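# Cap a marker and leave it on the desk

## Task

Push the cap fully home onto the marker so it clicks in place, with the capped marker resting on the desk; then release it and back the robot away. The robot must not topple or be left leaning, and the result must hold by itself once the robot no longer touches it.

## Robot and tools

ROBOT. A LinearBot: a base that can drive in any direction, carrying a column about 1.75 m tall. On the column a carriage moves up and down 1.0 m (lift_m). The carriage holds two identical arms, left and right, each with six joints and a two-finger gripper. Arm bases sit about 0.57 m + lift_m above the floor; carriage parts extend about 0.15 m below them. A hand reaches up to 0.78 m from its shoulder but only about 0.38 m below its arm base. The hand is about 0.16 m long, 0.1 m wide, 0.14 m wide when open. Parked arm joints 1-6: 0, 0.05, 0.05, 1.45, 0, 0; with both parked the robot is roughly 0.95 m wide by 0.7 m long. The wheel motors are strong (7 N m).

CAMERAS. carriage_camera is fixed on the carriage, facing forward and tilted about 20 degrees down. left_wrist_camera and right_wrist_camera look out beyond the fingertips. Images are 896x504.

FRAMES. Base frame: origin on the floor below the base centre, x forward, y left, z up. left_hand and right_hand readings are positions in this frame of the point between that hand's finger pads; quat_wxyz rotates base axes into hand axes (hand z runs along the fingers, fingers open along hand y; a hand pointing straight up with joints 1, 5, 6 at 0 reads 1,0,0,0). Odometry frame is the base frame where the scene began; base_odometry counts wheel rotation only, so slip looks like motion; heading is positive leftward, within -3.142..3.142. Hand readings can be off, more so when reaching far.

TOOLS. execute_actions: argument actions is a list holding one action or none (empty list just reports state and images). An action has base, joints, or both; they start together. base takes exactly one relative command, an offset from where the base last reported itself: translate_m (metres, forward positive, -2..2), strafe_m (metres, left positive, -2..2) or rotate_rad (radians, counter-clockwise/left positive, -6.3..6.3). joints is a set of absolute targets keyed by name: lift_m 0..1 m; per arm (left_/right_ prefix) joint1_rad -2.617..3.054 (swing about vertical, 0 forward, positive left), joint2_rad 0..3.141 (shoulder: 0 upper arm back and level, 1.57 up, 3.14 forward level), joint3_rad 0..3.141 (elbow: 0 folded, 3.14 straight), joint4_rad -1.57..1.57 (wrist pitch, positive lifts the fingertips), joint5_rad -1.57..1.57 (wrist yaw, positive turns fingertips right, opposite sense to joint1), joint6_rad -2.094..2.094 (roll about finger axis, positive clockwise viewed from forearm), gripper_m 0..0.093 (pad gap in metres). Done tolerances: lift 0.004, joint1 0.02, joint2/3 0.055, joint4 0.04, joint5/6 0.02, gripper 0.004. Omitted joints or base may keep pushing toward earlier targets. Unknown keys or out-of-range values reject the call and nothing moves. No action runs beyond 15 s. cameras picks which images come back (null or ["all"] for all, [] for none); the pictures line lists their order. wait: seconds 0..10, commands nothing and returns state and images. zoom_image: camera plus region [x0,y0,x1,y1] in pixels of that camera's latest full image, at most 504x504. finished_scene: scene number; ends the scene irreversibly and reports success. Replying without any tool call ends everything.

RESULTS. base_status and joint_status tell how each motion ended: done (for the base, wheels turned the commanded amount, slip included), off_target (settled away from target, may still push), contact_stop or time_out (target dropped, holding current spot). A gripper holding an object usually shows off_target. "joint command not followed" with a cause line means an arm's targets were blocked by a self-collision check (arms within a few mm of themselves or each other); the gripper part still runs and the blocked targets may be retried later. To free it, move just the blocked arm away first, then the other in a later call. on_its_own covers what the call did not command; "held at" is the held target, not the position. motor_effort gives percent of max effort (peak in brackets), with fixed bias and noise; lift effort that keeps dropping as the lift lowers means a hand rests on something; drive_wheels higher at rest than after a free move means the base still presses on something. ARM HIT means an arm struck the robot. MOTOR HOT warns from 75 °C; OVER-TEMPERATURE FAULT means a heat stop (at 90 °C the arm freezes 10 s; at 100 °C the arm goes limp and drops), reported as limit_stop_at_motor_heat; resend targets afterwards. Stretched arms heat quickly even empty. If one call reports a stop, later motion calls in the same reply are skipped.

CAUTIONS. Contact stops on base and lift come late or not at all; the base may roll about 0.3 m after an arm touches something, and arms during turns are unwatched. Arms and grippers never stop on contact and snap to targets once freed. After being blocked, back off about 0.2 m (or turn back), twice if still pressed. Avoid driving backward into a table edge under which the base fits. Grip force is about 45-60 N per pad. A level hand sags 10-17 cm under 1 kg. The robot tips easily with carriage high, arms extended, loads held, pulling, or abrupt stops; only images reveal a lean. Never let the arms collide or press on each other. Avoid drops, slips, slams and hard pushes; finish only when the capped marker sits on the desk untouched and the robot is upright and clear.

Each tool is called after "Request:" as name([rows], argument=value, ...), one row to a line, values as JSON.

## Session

Request:
execute_actions(actions=[], cameras=["carriage_camera"])

Scene clock: 0.00 s.
base_odometry: x=+0.000 y=+0.000 heading=+0.000 (m, m, rad; odometry frame)
base_status: not commanded
joint_positions: lift_m=+0.303 left_joint1_rad=-0.011 left_joint2_rad=+0.037 left_joint3_rad=+0.075 left_joint4_rad=+1.432 left_joint5_rad=+0.033 left_joint6_rad=-0.056 left_gripper_m=+0.095 right_joint1_rad=+0.009 right_joint2_rad=+0.040 right_joint3_rad=+0.051 right_joint4_rad=+1.435 right_joint5_rad=-0.064 right_joint6_rad=+0.040 right_gripper_m=+0.095
joint_status: not commanded
motor_effort: lift_m=+18 drive_wheels=-3 (%)
left_hand: x=+0.2965 y=+0.3401 z=+1.3005 quat_wxyz=(+0.998, +0.015, +0.051, -0.034) (m; base frame)
right_hand: x=+0.3041 y=-0.3347 z=+1.2937 quat_wxyz=(+0.997, -0.031, +0.063, +0.026) (m; base frame)
pictures: carriage_camera
Images, in order (width x height): carriage_camera 896x504.

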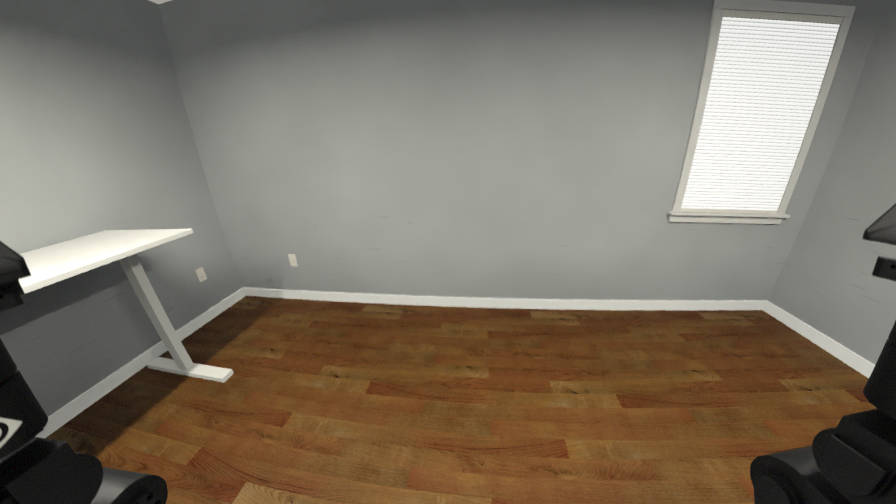

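Request:
execute_actions([
  {"base": {"rotate_rad": 1.5}, "joints": {"lift_m": 0.55}},
], cameras=["carriage_camera"])

Scene clock: 3.10 s.
base_odometry: x=+0.000 y=+0.000 heading=+1.500 (m, m, rad; odometry frame)
base_status: done
joint_positions: lift_m=+0.550 left_joint1_rad=-0.011 left_joint2_rad=+0.037 left_joint3_rad=+0.075 left_joint4_rad=+1.430 left_joint5_rad=+0.033 left_joint6_rad=-0.056 left_gripper_m=+0.095 right_joint1_rad=+0.009 right_joint2_rad=+0.040 right_joint3_rad=+0.051 right_joint4_rad=+1.434 right_joint5_rad=-0.064 right_joint6_rad=+0.040 right_gripper_m=+0.095
joint_status: all done
motor_effort: lift_m=+18(22) drive_wheels=+4(15) (%)
left_hand: x=+0.2969 y=+0.3401 z=+1.5477 quat_wxyz=(+0.998, +0.015, +0.051, -0.034) (m; base frame)
right_hand: x=+0.3043 y=-0.3347 z=+1.5410 quat_wxyz=(+0.997, -0.031, +0.063, +0.026) (m; base frame)
pictures: carriage_camera
Images, in order (width x height): carriage_camera 896x504.

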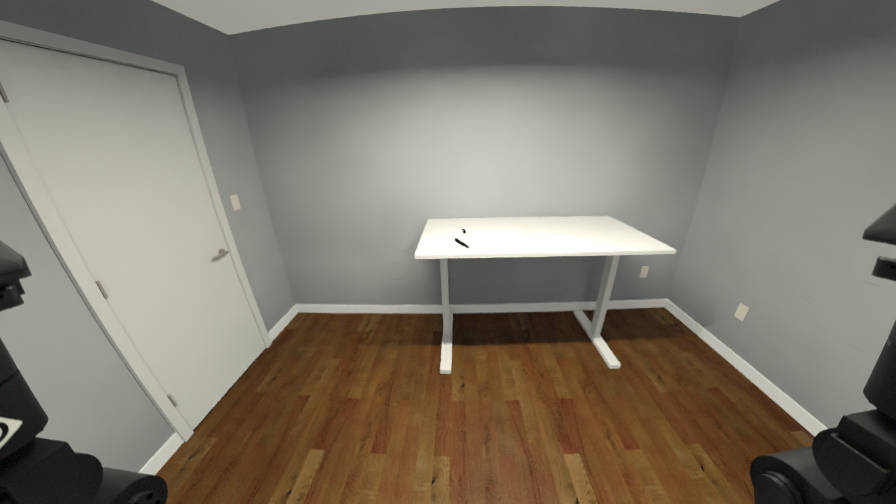

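Request:
zoom_image(camera="carriage_camera", region=[400, 205, 530, 270])

Region (400, 205, 530, 270) of carriage_camera's 896x504 image, scaled by 3.877, with more detail than that image has.

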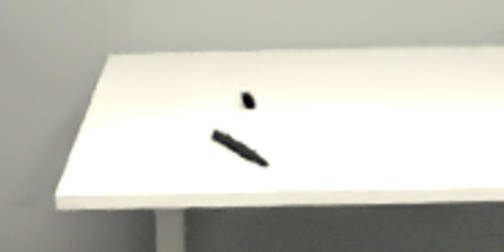

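Request:
execute_actions([
  {"base": {"translate_m": 1.0}, "joints": {"lift_m": 0.65}},
], cameras=["carriage_camera"])

Request:
zoom_image(camera="carriage_camera", region=[400, 300, 560, 420])

Scene clock: 7.80 s.
base_odometry: x=+0.069 y=+0.998 heading=+1.501 (m, m, rad; odometry frame)
base_status: done
joint_positions: lift_m=+0.650 left_joint1_rad=-0.011 left_joint2_rad=+0.037 left_joint3_rad=+0.075 left_joint4_rad=+1.430 left_joint5_rad=+0.033 left_joint6_rad=-0.056 left_gripper_m=+0.095 right_joint1_rad=+0.009 right_joint2_rad=+0.040 right_joint3_rad=+0.051 right_joint4_rad=+1.434 right_joint5_rad=-0.064 right_joint6_rad=+0.040 right_gripper_m=+0.095
joint_status: all done
motor_effort: lift_m=+18(22) drive_wheels=-10(20) (%)
left_hand: x=+0.2970 y=+0.3401 z=+1.6477 quat_wxyz=(+0.998, +0.015, +0.052, -0.034) (m; base frame)
right_hand: x=+0.3043 y=-0.3347 z=+1.6410 quat_wxyz=(+0.997, -0.031, +0.063, +0.026) (m; base frame)
pictures: carriage_camera
Images, in order (width x height): carriage_camera 896x504.

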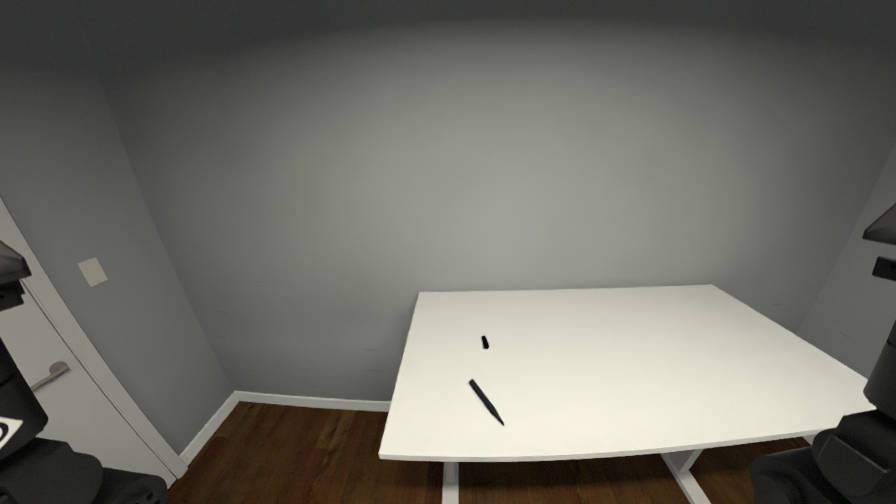

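Region (400, 300, 560, 420) of carriage_camera's 896x504 image, scaled by 3.150, with more detail than that image has; it fills the top 378 rows of this view, and the rest is white.

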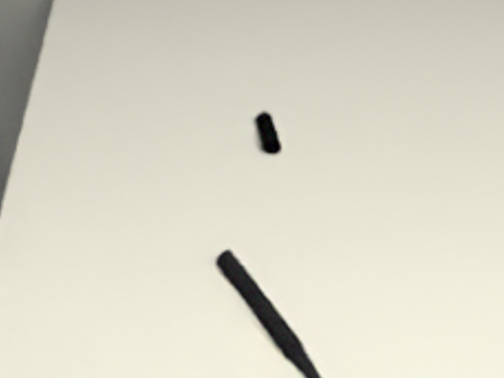

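Request:
execute_actions([
  {"base": {"translate_m": 0.15}, "joints": {"lift_m": 0.655, "left_joint1_rad": -0.824, "left_joint2_rad": 2.81, "left_joint3_rad": 2.0, "left_joint4_rad": -0.73, "left_joint5_rad": 0, "left_joint6_rad": -1.31}},
], cameras=[])

Request:
execute_actions([
  {"base": {"strafe_m": -0.08}, "joints": {"lift_m": 0.63}},
], cameras=["carriage_camera", "left_wrist_camera"])

Scene clock: 11.70 s.
base_odometry: x=+0.080 y=+1.147 heading=+1.502 (m, m, rad; odometry frame)
base_status: done
joint_positions: lift_m=+0.655 left_joint1_rad=-0.819 left_joint2_rad=+2.822 left_joint3_rad=+1.986 left_joint4_rad=-0.730 left_joint5_rad=+0.002 left_joint6_rad=-1.304 left_gripper_m=+0.095 right_joint1_rad=+0.009 right_joint2_rad=+0.040 right_joint3_rad=+0.051 right_joint4_rad=+1.434 right_joint5_rad=-0.064 right_joint6_rad=+0.040 right_gripper_m=+0.095
joint_status: all done
motor_effort: lift_m=+19(22) drive_wheels=-11(17) (%)
left_hand: x=+0.6013 y=-0.0052 z=+1.0246 quat_wxyz=(+0.000, -0.240, +0.971, -0.003) (m; base frame)
right_hand: x=+0.3042 y=-0.3347 z=+1.6459 quat_wxyz=(+0.997, -0.031, +0.063, +0.026) (m; base frame)
pictures: none
No camera images: the call's "cameras" was empty. Leave "cameras" out to get every camera's image.

Scene clock: 13.10 s.
base_odometry: x=+0.159 y=+1.142 heading=+1.502 (m, m, rad; odometry frame)
base_status: done
joint_positions: lift_m=+0.630 left_joint1_rad=-0.822 left_joint2_rad=+2.824 left_joint3_rad=+1.986 left_joint4_rad=-0.731 left_joint5_rad=+0.001 left_joint6_rad=-1.304 left_gripper_m=+0.095 right_joint1_rad=+0.009 right_joint2_rad=+0.040 right_joint3_rad=+0.051 right_joint4_rad=+1.434 right_joint5_rad=-0.065 right_joint6_rad=+0.040 right_gripper_m=+0.095
joint_status: all done
motor_effort: lift_m=+16(17) drive_wheels=-4(13) (%)
left_hand: x=+0.5995 y=-0.0055 z=+0.9990 quat_wxyz=(+0.000, -0.239, +0.971, -0.001) (m; base frame)
right_hand: x=+0.3043 y=-0.3347 z=+1.6213 quat_wxyz=(+0.997, -0.031, +0.063, +0.026) (m; base frame)
pictures: carriage_camera, left_wrist_camera
Images, in order (width x height): carriage_camera 896x504, left_wrist_camera 896x504.

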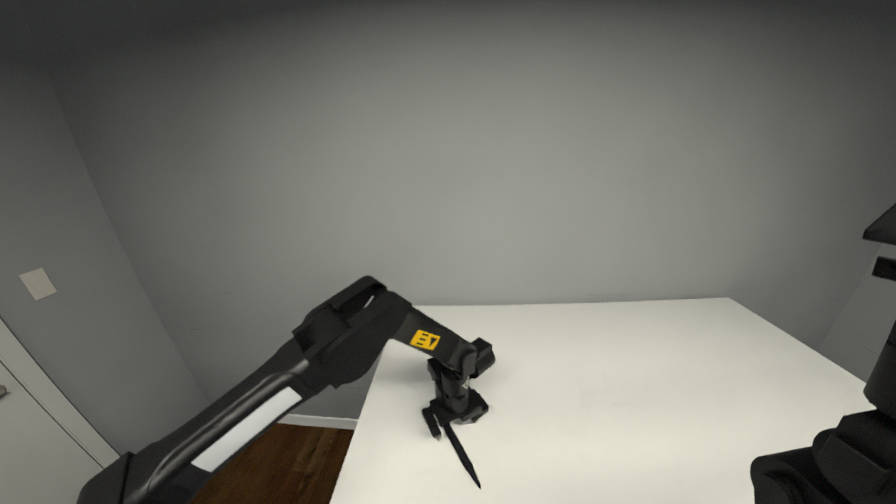

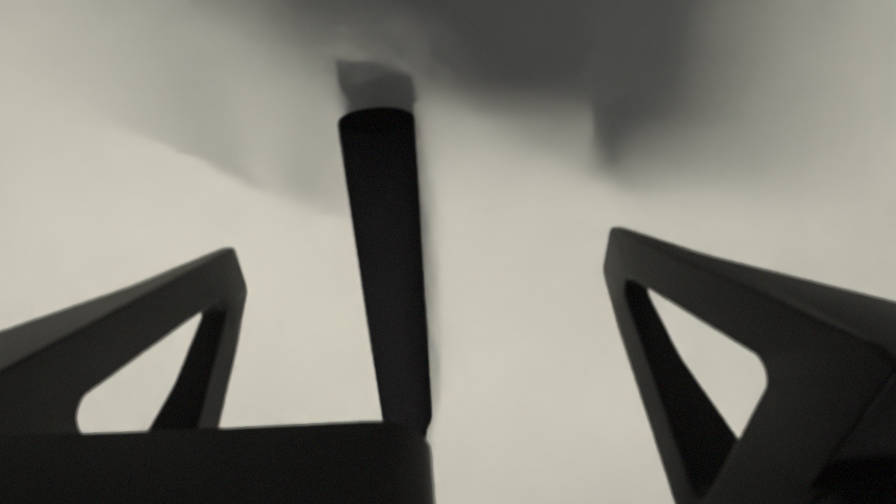

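Request:
execute_actions([
  {"base": {"translate_m": -0.013}, "joints": {"lift_m": 0.611}},
], cameras=["left_wrist_camera"])

Scene clock: 14.00 s.
base_odometry: x=+0.159 y=+1.129 heading=+1.502 (m, m, rad; odometry frame)
base_status: done
joint_positions: lift_m=+0.611 left_joint1_rad=-0.822 left_joint2_rad=+2.824 left_joint3_rad=+1.986 left_joint4_rad=-0.731 left_joint5_rad=+0.001 left_joint6_rad=-1.304 left_gripper_m=+0.095 right_joint1_rad=+0.009 right_joint2_rad=+0.040 right_joint3_rad=+0.051 right_joint4_rad=+1.433 right_joint5_rad=-0.065 right_joint6_rad=+0.040 right_gripper_m=+0.095
joint_status: all done
motor_effort: lift_m=+17(17) drive_wheels=+0(6) (%)
left_hand: x=+0.5996 y=-0.0055 z=+0.9801 quat_wxyz=(+0.000, -0.239, +0.971, -0.001) (m; base frame)
right_hand: x=+0.3044 y=-0.3346 z=+1.6022 quat_wxyz=(+0.997, -0.031, +0.063, +0.026) (m; base frame)
pictures: left_wrist_camera
Images, in order (width x height): left_wrist_camera 896x504.

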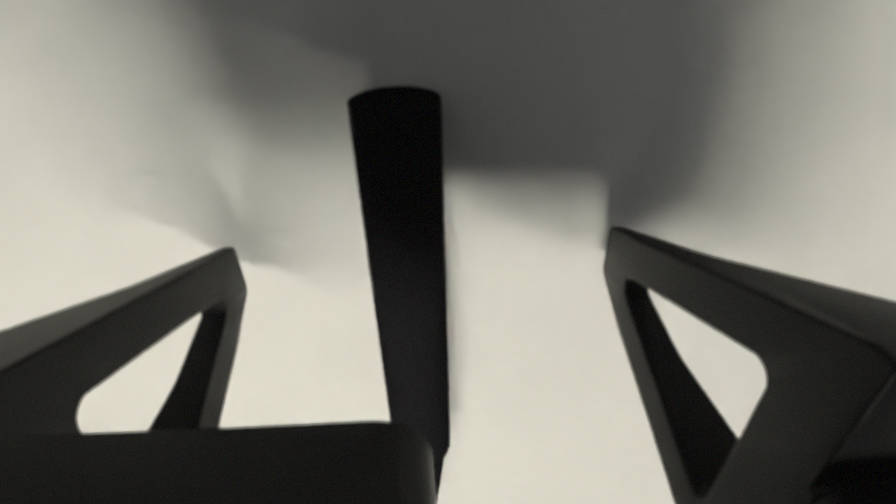

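Request:
execute_actions([
  {"joints": {"lift_m": 0.605}},
], cameras=[])

Request:
execute_actions([
  {"joints": {"left_gripper_m": 0.0}},
], cameras=["left_wrist_camera"])

Scene clock: 14.53 s.
base_odometry: x=+0.159 y=+1.129 heading=+1.502 (m, m, rad; odometry frame)
base_status: not commanded
joint_positions: lift_m=+0.605 left_joint1_rad=-0.822 left_joint2_rad=+2.820 left_joint3_rad=+1.986 left_joint4_rad=-0.730 left_joint5_rad=+0.001 left_joint6_rad=-1.305 left_gripper_m=+0.095 right_joint1_rad=+0.009 right_joint2_rad=+0.040 right_joint3_rad=+0.051 right_joint4_rad=+1.433 right_joint5_rad=-0.065 right_joint6_rad=+0.040 right_gripper_m=+0.095
joint_status: all done
motor_effort: lift_m=+16(17) drive_wheels=+0(0) (%)
left_hand: x=+0.6006 y=-0.0066 z=+0.9758 quat_wxyz=(+0.001, -0.239, +0.971, -0.003) (m; base frame)
right_hand: x=+0.3044 y=-0.3346 z=+1.5963 quat_wxyz=(+0.997, -0.031, +0.063, +0.026) (m; base frame)
pictures: none
No camera images: the call's "cameras" was empty. Leave "cameras" out to get every camera's image.

Scene clock: 15.27 s.
base_odometry: x=+0.159 y=+1.129 heading=+1.502 (m, m, rad; odometry frame)
base_status: not commanded
joint_positions: lift_m=+0.605 left_joint1_rad=-0.822 left_joint2_rad=+2.820 left_joint3_rad=+1.986 left_joint4_rad=-0.730 left_joint5_rad=+0.001 left_joint6_rad=-1.305 left_gripper_m=+0.018 right_joint1_rad=+0.009 right_joint2_rad=+0.040 right_joint3_rad=+0.051 right_joint4_rad=+1.433 right_joint5_rad=-0.065 right_joint6_rad=+0.040 right_gripper_m=+0.095
joint_status: left_gripper_m off_target (ended at +0.018, target +0.000)
motor_effort: lift_m=+15(16) drive_wheels=+0(0) (%)
left_hand: x=+0.6006 y=-0.0066 z=+0.9758 quat_wxyz=(+0.001, -0.239, +0.971, -0.003) (m; base frame)
right_hand: x=+0.3044 y=-0.3346 z=+1.5963 quat_wxyz=(+0.997, -0.031, +0.063, +0.026) (m; base frame)
pictures: left_wrist_camera
Images, in order (width x height): left_wrist_camera 896x504.

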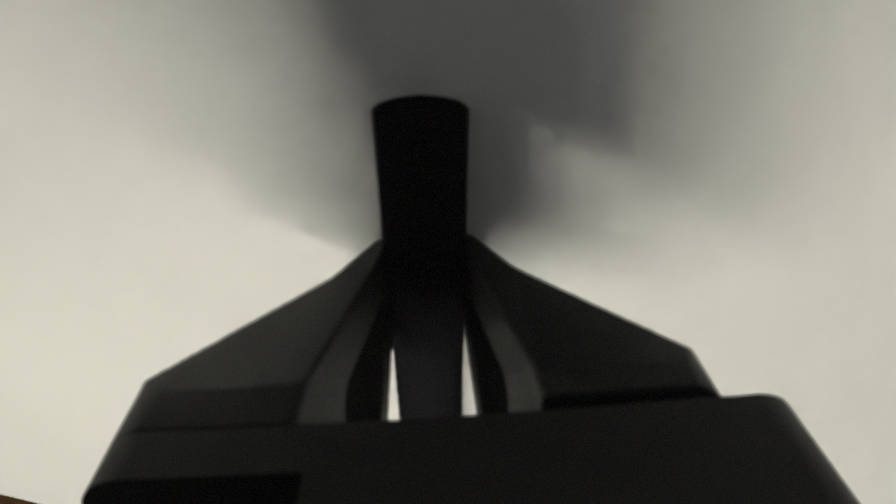

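Request:
execute_actions([
  {"joints": {"lift_m": 0.67}},
], cameras=[])

Request:
execute_actions([
  {"base": {"strafe_m": 0.25}, "joints": {"left_joint1_rad": -0.1, "left_joint2_rad": 2.44, "left_joint3_rad": 0.99, "left_joint4_rad": 1.49, "left_joint6_rad": -0.03, "right_joint1_rad": 0.09, "right_joint2_rad": 2.725, "right_joint3_rad": 1.27, "right_joint4_rad": 0.68, "right_joint5_rad": 0, "right_joint6_rad": 0}},
], cameras=["carriage_camera", "right_wrist_camera"])

Scene clock: 16.37 s.
base_odometry: x=+0.159 y=+1.129 heading=+1.502 (m, m, rad; odometry frame)
base_status: not commanded
joint_positions: lift_m=+0.670 left_joint1_rad=-0.822 left_joint2_rad=+2.816 left_joint3_rad=+1.986 left_joint4_rad=-0.730 left_joint5_rad=+0.000 left_joint6_rad=-1.305 left_gripper_m=+0.018 right_joint1_rad=+0.009 right_joint2_rad=+0.040 right_joint3_rad=+0.051 right_joint4_rad=+1.433 right_joint5_rad=-0.065 right_joint6_rad=+0.040 right_gripper_m=+0.095
joint_status: all done
motor_effort: lift_m=+18(22) drive_wheels=+0(0) (%)
left_hand: x=+0.6014 y=-0.0073 z=+1.0422 quat_wxyz=(+0.003, -0.239, +0.971, -0.005) (m; base frame)
right_hand: x=+0.3044 y=-0.3346 z=+1.6609 quat_wxyz=(+0.997, -0.031, +0.063, +0.026) (m; base frame)
pictures: none
No camera images: the call's "cameras" was empty. Leave "cameras" out to get every camera's image.

Scene clock: 18.83 s.
base_odometry: x=-0.091 y=+1.146 heading=+1.503 (m, m, rad; odometry frame)
base_status: done
joint_positions: lift_m=+0.670 left_joint1_rad=-0.096 left_joint2_rad=+2.455 left_joint3_rad=+1.002 left_joint4_rad=+1.468 left_joint5_rad=-0.005 left_joint6_rad=-0.036 left_gripper_m=+0.018 right_joint1_rad=+0.088 right_joint2_rad=+2.722 right_joint3_rad=+1.261 right_joint4_rad=+0.668 right_joint5_rad=-0.004 right_joint6_rad=+0.007 right_gripper_m=+0.095
joint_status: all done
motor_effort: lift_m=+18(19) drive_wheels=-5(9) (%)
left_hand: x=+0.8292 y=+0.2932 z=+1.2793 quat_wxyz=(+0.711, +0.019, +0.701, -0.045) (m; base frame)
right_hand: x=+0.7913 y=-0.2995 z=+1.0395 quat_wxyz=(+0.379, -0.038, +0.924, +0.020) (m; base frame)
pictures: carriage_camera, right_wrist_camera
Images, in order (width x height): carriage_camera 896x504, right_wrist_camera 896x504.

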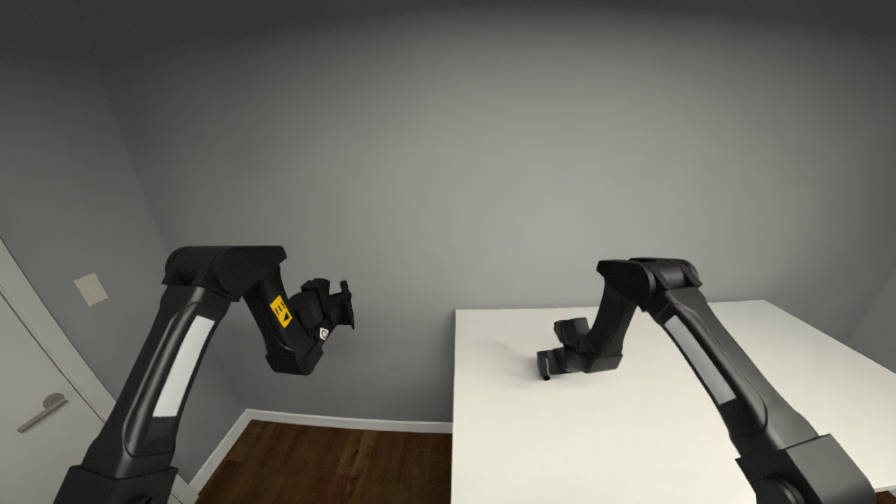

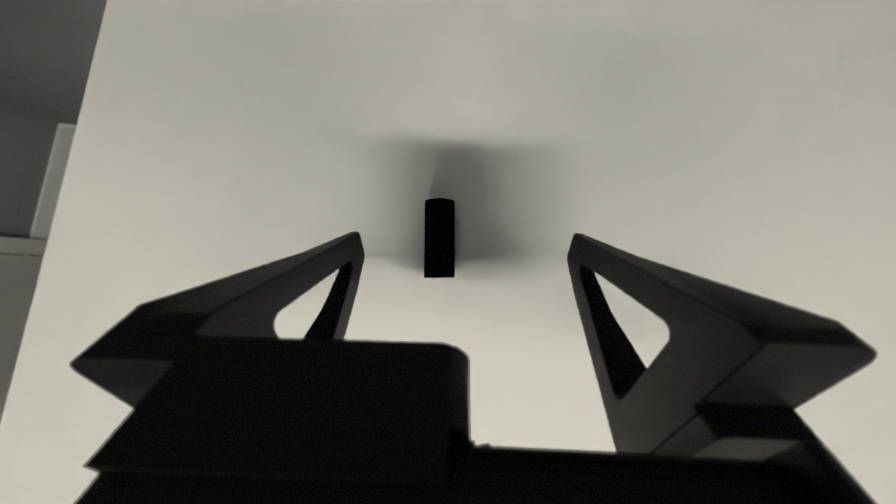

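Request:
zoom_image(camera="right_wrist_camera", region=[390, 185, 490, 290])

Region (390, 185, 490, 290) of right_wrist_camera's 896x504 image, scaled by 4.800, with more detail than that image has; it fills the left 480 columns of this view, and the rest is white.

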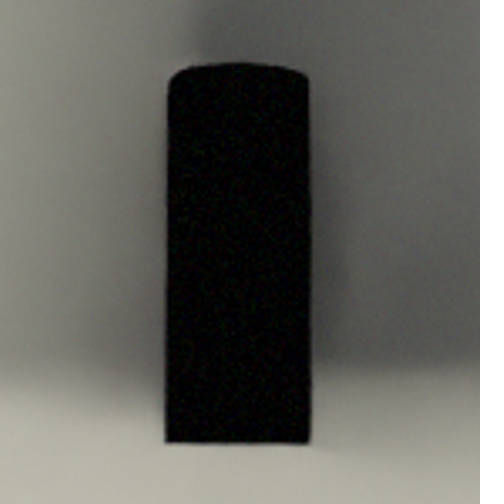

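Request:
execute_actions([
  {"base": {"strafe_m": 0.017}, "joints": {"lift_m": 0.618}},
], cameras=["right_wrist_camera"])

Scene clock: 19.87 s.
base_odometry: x=-0.108 y=+1.147 heading=+1.503 (m, m, rad; odometry frame)
base_status: done
joint_positions: lift_m=+0.618 left_joint1_rad=-0.098 left_joint2_rad=+2.451 left_joint3_rad=+1.000 left_joint4_rad=+1.468 left_joint5_rad=-0.004 left_joint6_rad=-0.036 left_gripper_m=+0.018 right_joint1_rad=+0.089 right_joint2_rad=+2.726 right_joint3_rad=+1.261 right_joint4_rad=+0.672 right_joint5_rad=-0.003 right_joint6_rad=+0.007 right_gripper_m=+0.095
joint_status: all done
motor_effort: lift_m=+16(16) drive_wheels=-4(9) (%)
left_hand: x=+0.8288 y=+0.2922 z=+1.2288 quat_wxyz=(+0.712, +0.020, +0.701, -0.046) (m; base frame)
right_hand: x=+0.7908 y=-0.2992 z=+0.9866 quat_wxyz=(+0.379, -0.039, +0.924, +0.020) (m; base frame)
pictures: right_wrist_camera
Images, in order (width x height): right_wrist_camera 896x504.

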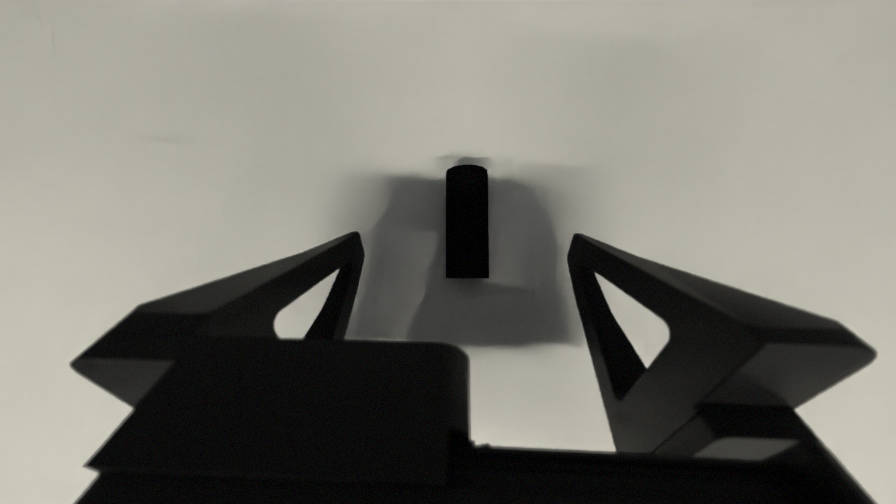

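Request:
execute_actions([
  {"base": {"translate_m": 0.011}, "joints": {"lift_m": 0.607}},
], cameras=["right_wrist_camera"])

Scene clock: 20.67 s.
base_odometry: x=-0.107 y=+1.158 heading=+1.503 (m, m, rad; odometry frame)
base_status: done
joint_positions: lift_m=+0.607 left_joint1_rad=-0.098 left_joint2_rad=+2.451 left_joint3_rad=+0.998 left_joint4_rad=+1.470 left_joint5_rad=-0.003 left_joint6_rad=-0.036 left_gripper_m=+0.018 right_joint1_rad=+0.089 right_joint2_rad=+2.726 right_joint3_rad=+1.261 right_joint4_rad=+0.689 right_joint5_rad=-0.003 right_joint6_rad=+0.007 right_gripper_m=+0.095
joint_status: all done
motor_effort: lift_m=+16(16) drive_wheels=+3(4) (%)
left_hand: x=+0.8282 y=+0.2922 z=+1.2174 quat_wxyz=(+0.711, +0.020, +0.701, -0.046) (m; base frame)
right_hand: x=+0.7936 y=-0.2990 z=+0.9786 quat_wxyz=(+0.387, -0.039, +0.921, +0.020) (m; base frame)
pictures: right_wrist_camera
Images, in order (width x height): right_wrist_camera 896x504.

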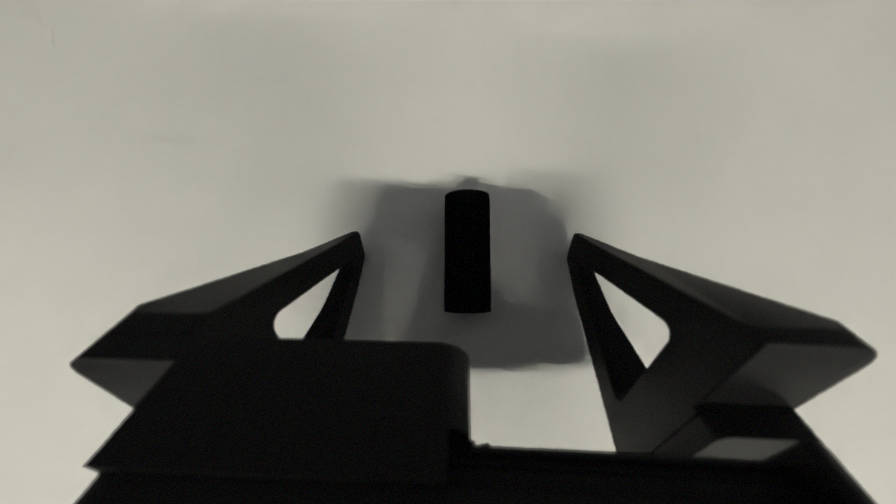

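Request:
execute_actions([
  {"joints": {"right_gripper_m": 0.0}},
], cameras=[])

Request:
execute_actions([
  {"joints": {"lift_m": 0.72}},
], cameras=[])

Request:
execute_actions([
  {"base": {"strafe_m": -0.3}, "joints": {"lift_m": 0.77, "right_joint1_rad": 0.6, "right_joint2_rad": 3.09, "right_joint3_rad": 2.31, "right_joint4_rad": -1.55}},
], cameras=[])

Request:
execute_actions([
  {"joints": {"lift_m": 0.632}},
], cameras=["carriage_camera", "right_wrist_camera"])

Request:
zoom_image(camera="carriage_camera", region=[470, 390, 570, 470])

Scene clock: 21.87 s.
base_odometry: x=-0.107 y=+1.158 heading=+1.503 (m, m, rad; odometry frame)
base_status: not commanded
joint_positions: lift_m=+0.607 left_joint1_rad=-0.098 left_joint2_rad=+2.451 left_joint3_rad=+0.998 left_joint4_rad=+1.470 left_joint5_rad=-0.003 left_joint6_rad=-0.036 left_gripper_m=+0.018 right_joint1_rad=+0.089 right_joint2_rad=+2.726 right_joint3_rad=+1.261 right_joint4_rad=+0.689 right_joint5_rad=-0.003 right_joint6_rad=+0.007 right_gripper_m=+0.019
joint_status: right_gripper_m off_target (ended at +0.019, target +0.000)
motor_effort: lift_m=+16(16) drive_wheels=+3(3) (%)
left_hand: x=+0.8282 y=+0.2922 z=+1.2174 quat_wxyz=(+0.711, +0.020, +0.701, -0.046) (m; base frame)
right_hand: x=+0.7936 y=-0.2990 z=+0.9786 quat_wxyz=(+0.387, -0.039, +0.921, +0.020) (m; base frame)
pictures: none
No camera images: the call's "cameras" was empty. Leave "cameras" out to get every camera's image.

Scene clock: 22.87 s.
base_odometry: x=-0.107 y=+1.158 heading=+1.503 (m, m, rad; odometry frame)
base_status: not commanded
joint_positions: lift_m=+0.720 left_joint1_rad=-0.098 left_joint2_rad=+2.450 left_joint3_rad=+0.998 left_joint4_rad=+1.478 left_joint5_rad=-0.003 left_joint6_rad=-0.036 left_gripper_m=+0.018 right_joint1_rad=+0.089 right_joint2_rad=+2.726 right_joint3_rad=+1.261 right_joint4_rad=+0.680 right_joint5_rad=-0.003 right_joint6_rad=+0.007 right_gripper_m=+0.019
joint_status: all done
motor_effort: lift_m=+18(22) drive_wheels=+3(3) (%)
left_hand: x=+0.8282 y=+0.2922 z=+1.3322 quat_wxyz=(+0.714, +0.020, +0.698, -0.047) (m; base frame)
right_hand: x=+0.7920 y=-0.2991 z=+1.0896 quat_wxyz=(+0.382, -0.039, +0.923, +0.020) (m; base frame)
pictures: none
No camera images: the call's "cameras" was empty. Leave "cameras" out to get every camera's image.

Scene clock: 25.33 s.
base_odometry: x=+0.192 y=+1.138 heading=+1.504 (m, m, rad; odometry frame)
base_status: done
joint_positions: lift_m=+0.770 left_joint1_rad=-0.100 left_joint2_rad=+2.448 left_joint3_rad=+0.998 left_joint4_rad=+1.479 left_joint5_rad=-0.003 left_joint6_rad=-0.036 left_gripper_m=+0.018 right_joint1_rad=+0.600 right_joint2_rad=+3.095 right_joint3_rad=+2.289 right_joint4_rad=-1.542 right_joint5_rad=-0.004 right_joint6_rad=+0.007 right_gripper_m=+0.019
joint_status: all done
motor_effort: lift_m=+19(22) drive_wheels=-5(17) (%)
left_hand: x=+0.8282 y=+0.2908 z=+1.3838 quat_wxyz=(+0.716, +0.021, +0.697, -0.048) (m; base frame)
right_hand: x=+0.5405 y=-0.1625 z=+1.1460 quat_wxyz=(-0.362, -0.270, +0.885, -0.111) (m; base frame)
pictures: none
No camera images: the call's "cameras" was empty. Leave "cameras" out to get every camera's image.

Scene clock: 26.43 s.
base_odometry: x=+0.192 y=+1.138 heading=+1.504 (m, m, rad; odometry frame)
base_status: not commanded
joint_positions: lift_m=+0.632 left_joint1_rad=-0.100 left_joint2_rad=+2.447 left_joint3_rad=+0.998 left_joint4_rad=+1.471 left_joint5_rad=-0.003 left_joint6_rad=-0.036 left_gripper_m=+0.018 right_joint1_rad=+0.600 right_joint2_rad=+3.094 right_joint3_rad=+2.289 right_joint4_rad=-1.544 right_joint5_rad=-0.003 right_joint6_rad=+0.007 right_gripper_m=+0.019
joint_status: all done
motor_effort: lift_m=+16(16) drive_wheels=-5(4) (%)
left_hand: x=+0.8283 y=+0.2908 z=+1.2445 quat_wxyz=(+0.713, +0.021, +0.699, -0.048) (m; base frame)
right_hand: x=+0.5406 y=-0.1625 z=+1.0089 quat_wxyz=(-0.362, -0.270, +0.885, -0.112) (m; base frame)
pictures: carriage_camera, right_wrist_camera
Images, in order (width x height): carriage_camera 896x504, right_wrist_camera 896x504.

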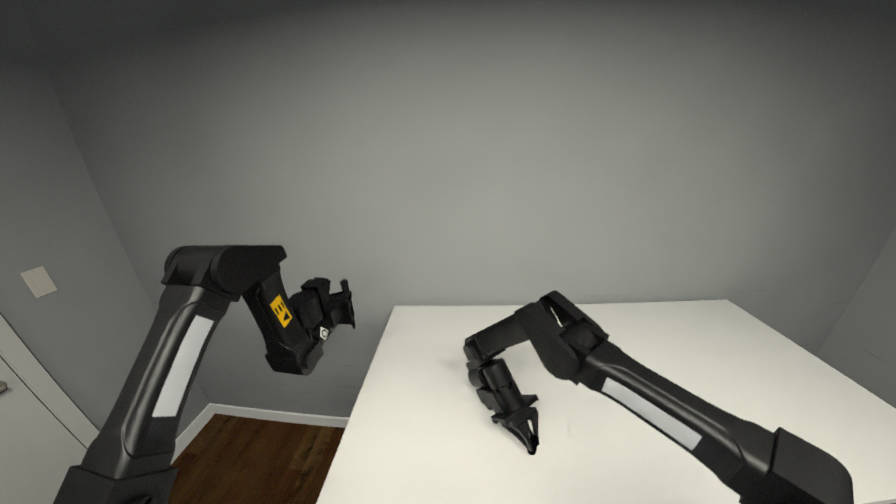

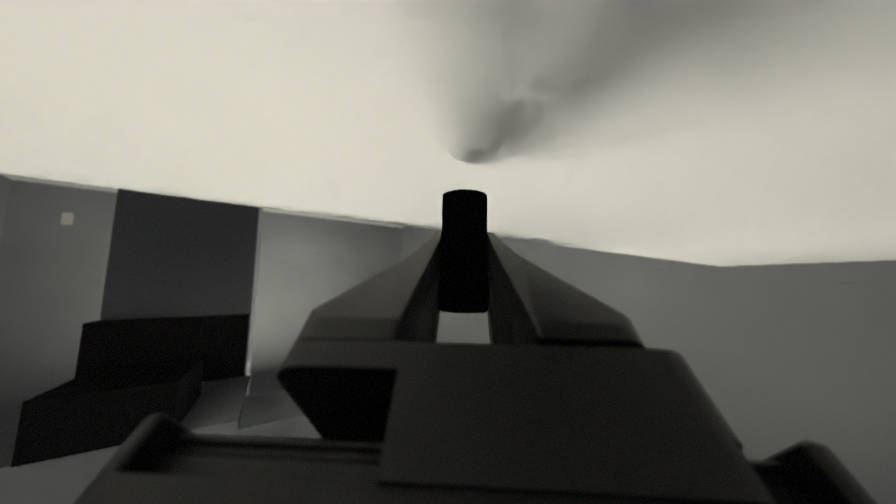

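Region (470, 390, 570, 470) of carriage_camera's 896x504 image, scaled by 5.040, with more detail than that image has; it fills the top 403 rows of this view, and the rest is white.

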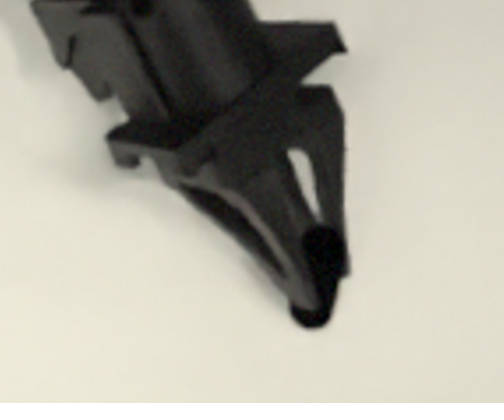

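Request:
execute_actions([
  {"joints": {"lift_m": 0.617}},
], cameras=["right_wrist_camera"])

Scene clock: 27.07 s.
base_odometry: x=+0.192 y=+1.138 heading=+1.504 (m, m, rad; odometry frame)
base_status: not commanded
joint_positions: lift_m=+0.617 left_joint1_rad=-0.100 left_joint2_rad=+2.449 left_joint3_rad=+0.998 left_joint4_rad=+1.470 left_joint5_rad=-0.003 left_joint6_rad=-0.036 left_gripper_m=+0.018 right_joint1_rad=+0.600 right_joint2_rad=+3.095 right_joint3_rad=+2.289 right_joint4_rad=-1.544 right_joint5_rad=-0.003 right_joint6_rad=+0.007 right_gripper_m=+0.019
joint_status: all done
motor_effort: lift_m=+17(17) drive_wheels=-5(4) (%)
left_hand: x=+0.8282 y=+0.2908 z=+1.2284 quat_wxyz=(+0.712, +0.021, +0.700, -0.048) (m; base frame)
right_hand: x=+0.5404 y=-0.1628 z=+0.9935 quat_wxyz=(-0.363, -0.270, +0.885, -0.112) (m; base frame)
pictures: right_wrist_camera
Images, in order (width x height): right_wrist_camera 896x504.

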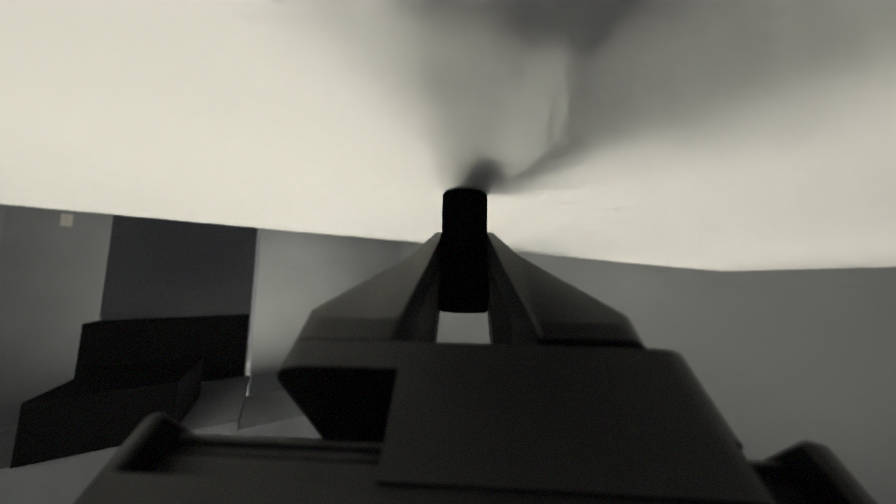

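Request:
execute_actions([
  {"joints": {"lift_m": 0.614}},
], cameras=[])

Request:
execute_actions([
  {"joints": {"right_gripper_m": 0.06}},
], cameras=["right_wrist_camera"])

Scene clock: 27.67 s.
base_odometry: x=+0.192 y=+1.138 heading=+1.504 (m, m, rad; odometry frame)
base_status: not commanded
joint_positions: lift_m=+0.614 left_joint1_rad=-0.100 left_joint2_rad=+2.449 left_joint3_rad=+0.998 left_joint4_rad=+1.470 left_joint5_rad=-0.003 left_joint6_rad=-0.036 left_gripper_m=+0.018 right_joint1_rad=+0.600 right_joint2_rad=+3.095 right_joint3_rad=+2.289 right_joint4_rad=-1.555 right_joint5_rad=-0.003 right_joint6_rad=+0.007 right_gripper_m=+0.019
joint_status: all done
motor_effort: lift_m=+16(16) drive_wheels=-5(4) (%)
left_hand: x=+0.8282 y=+0.2908 z=+1.2256 quat_wxyz=(+0.712, +0.021, +0.700, -0.048) (m; base frame)
right_hand: x=+0.5388 y=-0.1639 z=+0.9926 quat_wxyz=(-0.368, -0.269, +0.883, -0.114) (m; base frame)
pictures: none
No camera images: the call's "cameras" was empty. Leave "cameras" out to get every camera's image.

Scene clock: 28.30 s.
base_odometry: x=+0.192 y=+1.138 heading=+1.504 (m, m, rad; odometry frame)
base_status: not commanded
joint_positions: lift_m=+0.614 left_joint1_rad=-0.100 left_joint2_rad=+2.449 left_joint3_rad=+0.998 left_joint4_rad=+1.470 left_joint5_rad=-0.003 left_joint6_rad=-0.036 left_gripper_m=+0.018 right_joint1_rad=+0.600 right_joint2_rad=+3.095 right_joint3_rad=+2.289 right_joint4_rad=-1.555 right_joint5_rad=-0.003 right_joint6_rad=+0.007 right_gripper_m=+0.060
joint_status: all done
motor_effort: lift_m=+15(15) drive_wheels=-5(4) (%)
left_hand: x=+0.8282 y=+0.2908 z=+1.2256 quat_wxyz=(+0.712, +0.021, +0.700, -0.048) (m; base frame)
right_hand: x=+0.5388 y=-0.1639 z=+0.9926 quat_wxyz=(-0.368, -0.269, +0.883, -0.114) (m; base frame)
pictures: right_wrist_camera
Images, in order (width x height): right_wrist_camera 896x504.

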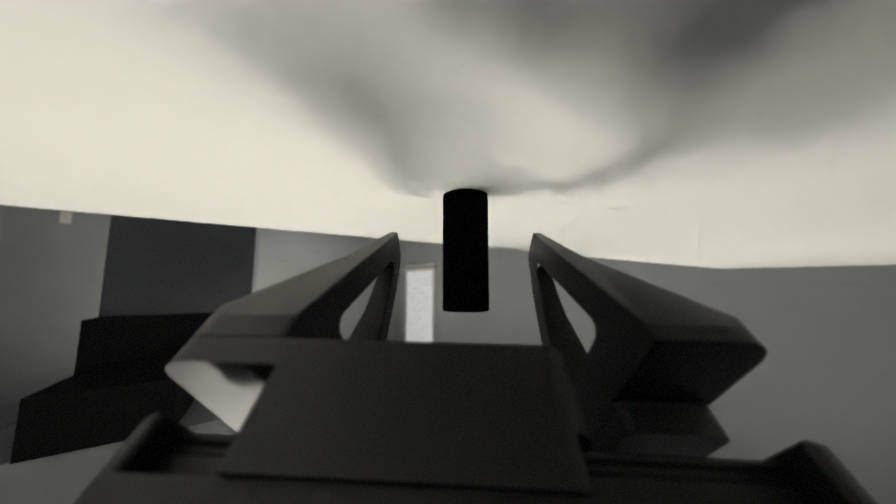

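Request:
execute_actions([
  {"joints": {"right_joint2_rad": 2.65}},
], cameras=[])

Request:
execute_actions([
  {"base": {"translate_m": -0.117}, "joints": {"right_joint1_rad": -0.1, "right_joint2_rad": 2.39, "right_joint3_rad": 0.89, "right_joint4_rad": 1.5, "right_joint5_rad": -1.5, "right_gripper_m": 0.093, "left_joint1_rad": -0.45}},
], cameras=[])

Request:
execute_actions([
  {"base": {"strafe_m": -0.12}, "joints": {"left_joint1_rad": -0.795, "lift_m": 0.55}},
], cameras=["carriage_camera", "right_wrist_camera"])

Request:
zoom_image(camera="right_wrist_camera", region=[340, 90, 500, 320])

Request:
zoom_image(camera="carriage_camera", region=[420, 305, 520, 405])

Scene clock: 29.60 s.
base_odometry: x=+0.192 y=+1.138 heading=+1.504 (m, m, rad; odometry frame)
base_status: not commanded
joint_positions: lift_m=+0.614 left_joint1_rad=-0.100 left_joint2_rad=+2.449 left_joint3_rad=+0.998 left_joint4_rad=+1.470 left_joint5_rad=-0.003 left_joint6_rad=-0.036 left_gripper_m=+0.018 right_joint1_rad=+0.600 right_joint2_rad=+2.639 right_joint3_rad=+2.301 right_joint4_rad=-1.550 right_joint5_rad=-0.003 right_joint6_rad=+0.007 right_gripper_m=+0.060
joint_status: all done
motor_effort: lift_m=+16(16) drive_wheels=-5(4) (%)
left_hand: x=+0.8282 y=+0.2908 z=+1.2256 quat_wxyz=(+0.712, +0.021, +0.700, -0.048) (m; base frame)
right_hand: x=+0.6244 y=-0.1053 z=+1.1575 quat_wxyz=(-0.151, -0.288, +0.945, -0.046) (m; base frame)
pictures: none
No camera images: the call's "cameras" was empty. Leave "cameras" out to get every camera's image.

Scene clock: 31.90 s.
base_odometry: x=+0.185 y=+1.021 heading=+1.504 (m, m, rad; odometry frame)
base_status: done
joint_positions: lift_m=+0.614 left_joint1_rad=-0.460 left_joint2_rad=+2.449 left_joint3_rad=+0.998 left_joint4_rad=+1.471 left_joint5_rad=+0.004 left_joint6_rad=-0.036 left_gripper_m=+0.018 right_joint1_rad=-0.105 right_joint2_rad=+2.386 right_joint3_rad=+0.908 right_joint4_rad=+1.488 right_joint5_rad=-1.493 right_joint6_rad=+0.007 right_gripper_m=+0.093
joint_status: all done
motor_effort: lift_m=+15(16) drive_wheels=-4(11) (%)
left_hand: x=+0.7726 y=+0.0978 z=+1.2257 quat_wxyz=(+0.692, +0.149, +0.684, -0.176) (m; base frame)
right_hand: x=+0.6708 y=-0.2155 z=+1.2318 quat_wxyz=(+0.544, -0.453, +0.543, +0.452) (m; base frame)
pictures: none
No camera images: the call's "cameras" was empty. Leave "cameras" out to get every camera's image.

Scene clock: 33.67 s.
base_odometry: x=+0.304 y=+1.013 heading=+1.503 (m, m, rad; odometry frame)
base_status: done
joint_positions: lift_m=+0.550 left_joint1_rad=-0.804 left_joint2_rad=+2.449 left_joint3_rad=+0.998 left_joint4_rad=+1.470 left_joint5_rad=+0.004 left_joint6_rad=-0.035 left_gripper_m=+0.018 right_joint1_rad=-0.104 right_joint2_rad=+2.387 right_joint3_rad=+0.908 right_joint4_rad=+1.493 right_joint5_rad=-1.496 right_joint6_rad=+0.007 right_gripper_m=+0.093
joint_status: all done
motor_effort: lift_m=+17(17) drive_wheels=-4(8) (%)
left_hand: x=+0.6597 y=-0.0560 z=+1.1612 quat_wxyz=(+0.651, +0.264, +0.649, -0.292) (m; base frame)
right_hand: x=+0.6703 y=-0.2151 z=+1.1679 quat_wxyz=(+0.544, -0.455, +0.541, +0.452) (m; base frame)
pictures: carriage_camera, right_wrist_camera
Images, in order (width x height): carriage_camera 896x504, right_wrist_camera 896x504.

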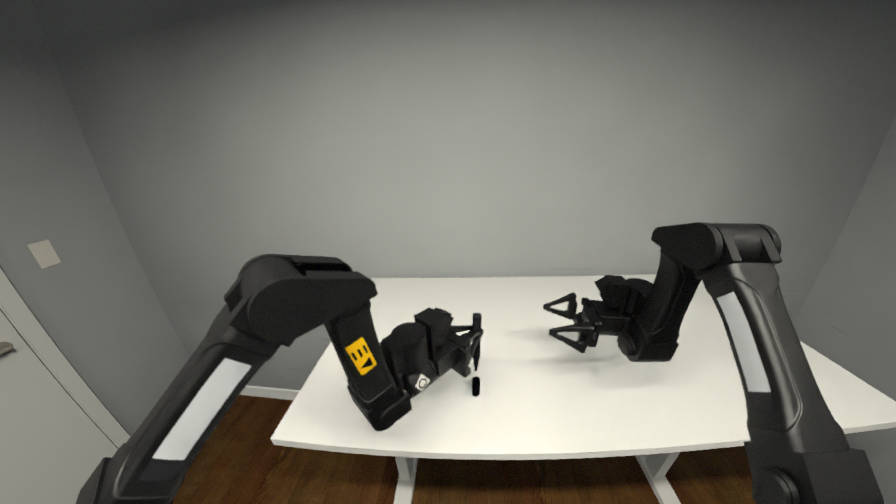

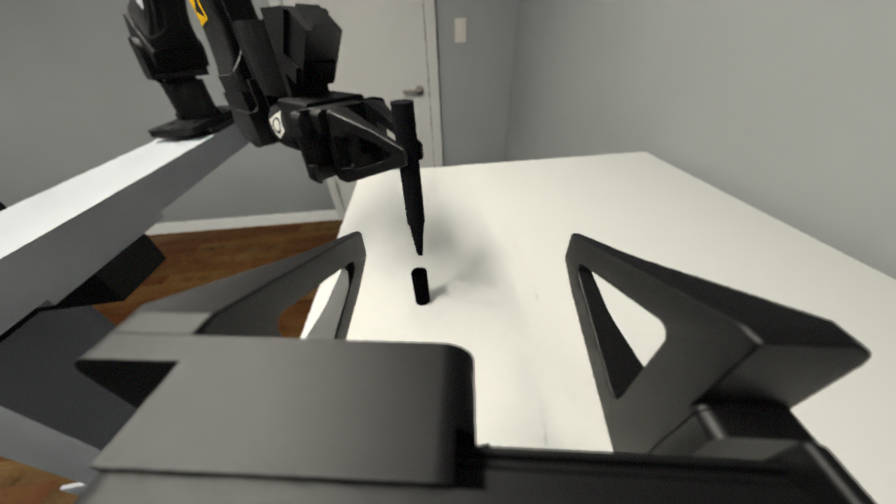

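Region (340, 90, 500, 320) of right_wrist_camera's 896x504 image, scaled by 2.191, with more detail than that image has; it fills the left 351 columns of this view, and the rest is white.

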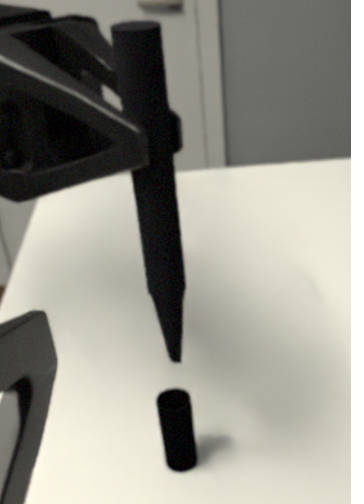

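Region (420, 305, 520, 405) of carriage_camera's 896x504 image, scaled by 5.040, with more detail than that image has.

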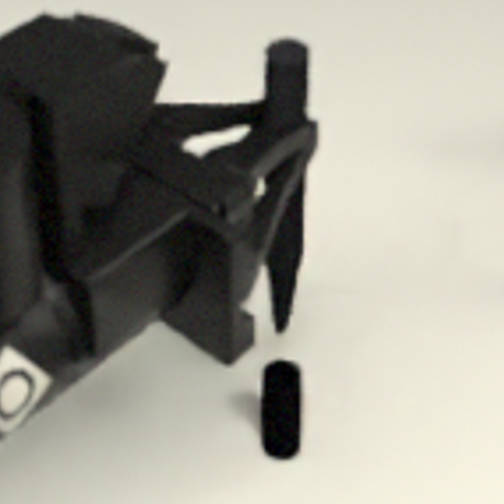

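Request:
execute_actions([
  {"base": {"translate_m": -0.004}, "joints": {"lift_m": 0.512}},
], cameras=["carriage_camera", "right_wrist_camera"])

Request:
zoom_image(camera="right_wrist_camera", region=[340, 90, 500, 320])

Request:
zoom_image(camera="carriage_camera", region=[420, 305, 520, 405])

Scene clock: 34.60 s.
base_odometry: x=+0.304 y=+1.009 heading=+1.503 (m, m, rad; odometry frame)
base_status: done
joint_positions: lift_m=+0.512 left_joint1_rad=-0.802 left_joint2_rad=+2.450 left_joint3_rad=+0.996 left_joint4_rad=+1.472 left_joint5_rad=+0.003 left_joint6_rad=-0.035 left_gripper_m=+0.018 right_joint1_rad=-0.104 right_joint2_rad=+2.388 right_joint3_rad=+0.907 right_joint4_rad=+1.496 right_joint5_rad=-1.497 right_joint6_rad=+0.007 right_gripper_m=+0.093
joint_status: all done
motor_effort: lift_m=+16(17) drive_wheels=+0(2) (%)
left_hand: x=+0.6605 y=-0.0548 z=+1.1231 quat_wxyz=(+0.652, +0.263, +0.649, -0.291) (m; base frame)
right_hand: x=+0.6697 y=-0.2150 z=+1.1296 quat_wxyz=(+0.544, -0.456, +0.540, +0.452) (m; base frame)
pictures: carriage_camera, right_wrist_camera
Images, in order (width x height): carriage_camera 896x504, right_wrist_camera 896x504.

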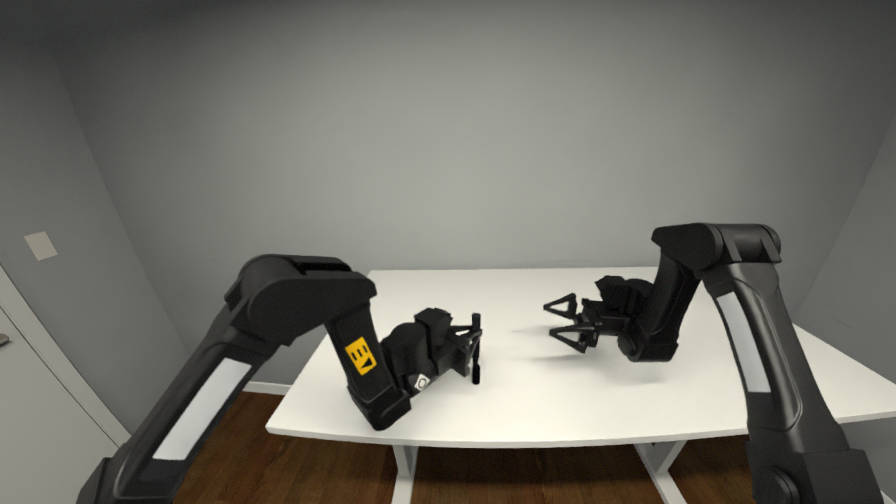

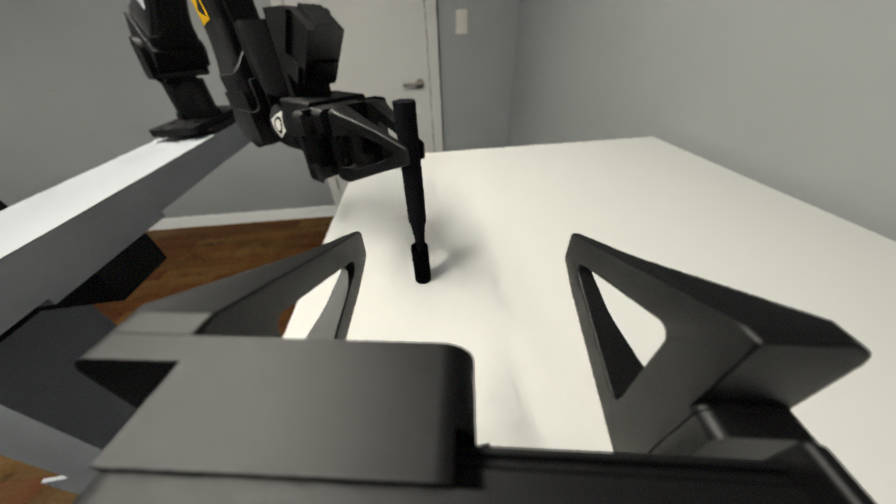

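Region (340, 90, 500, 320) of right_wrist_camera's 896x504 image, scaled by 2.191, with more detail than that image has; it fills the left 351 columns of this view, and the rest is white.

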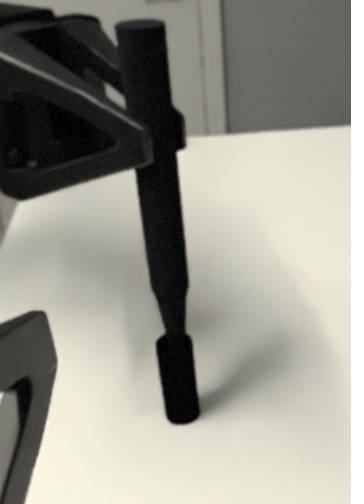

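Region (420, 305, 520, 405) of carriage_camera's 896x504 image, scaled by 5.040, with more detail than that image has.

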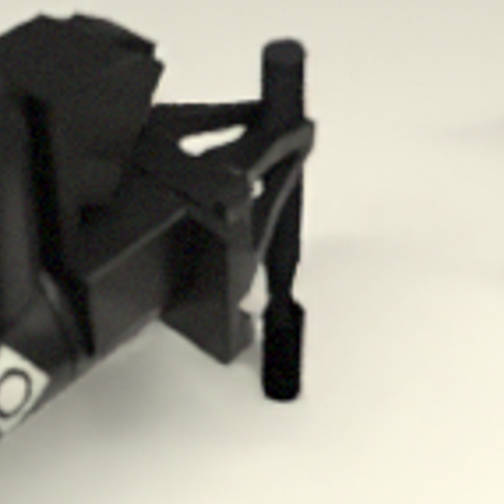

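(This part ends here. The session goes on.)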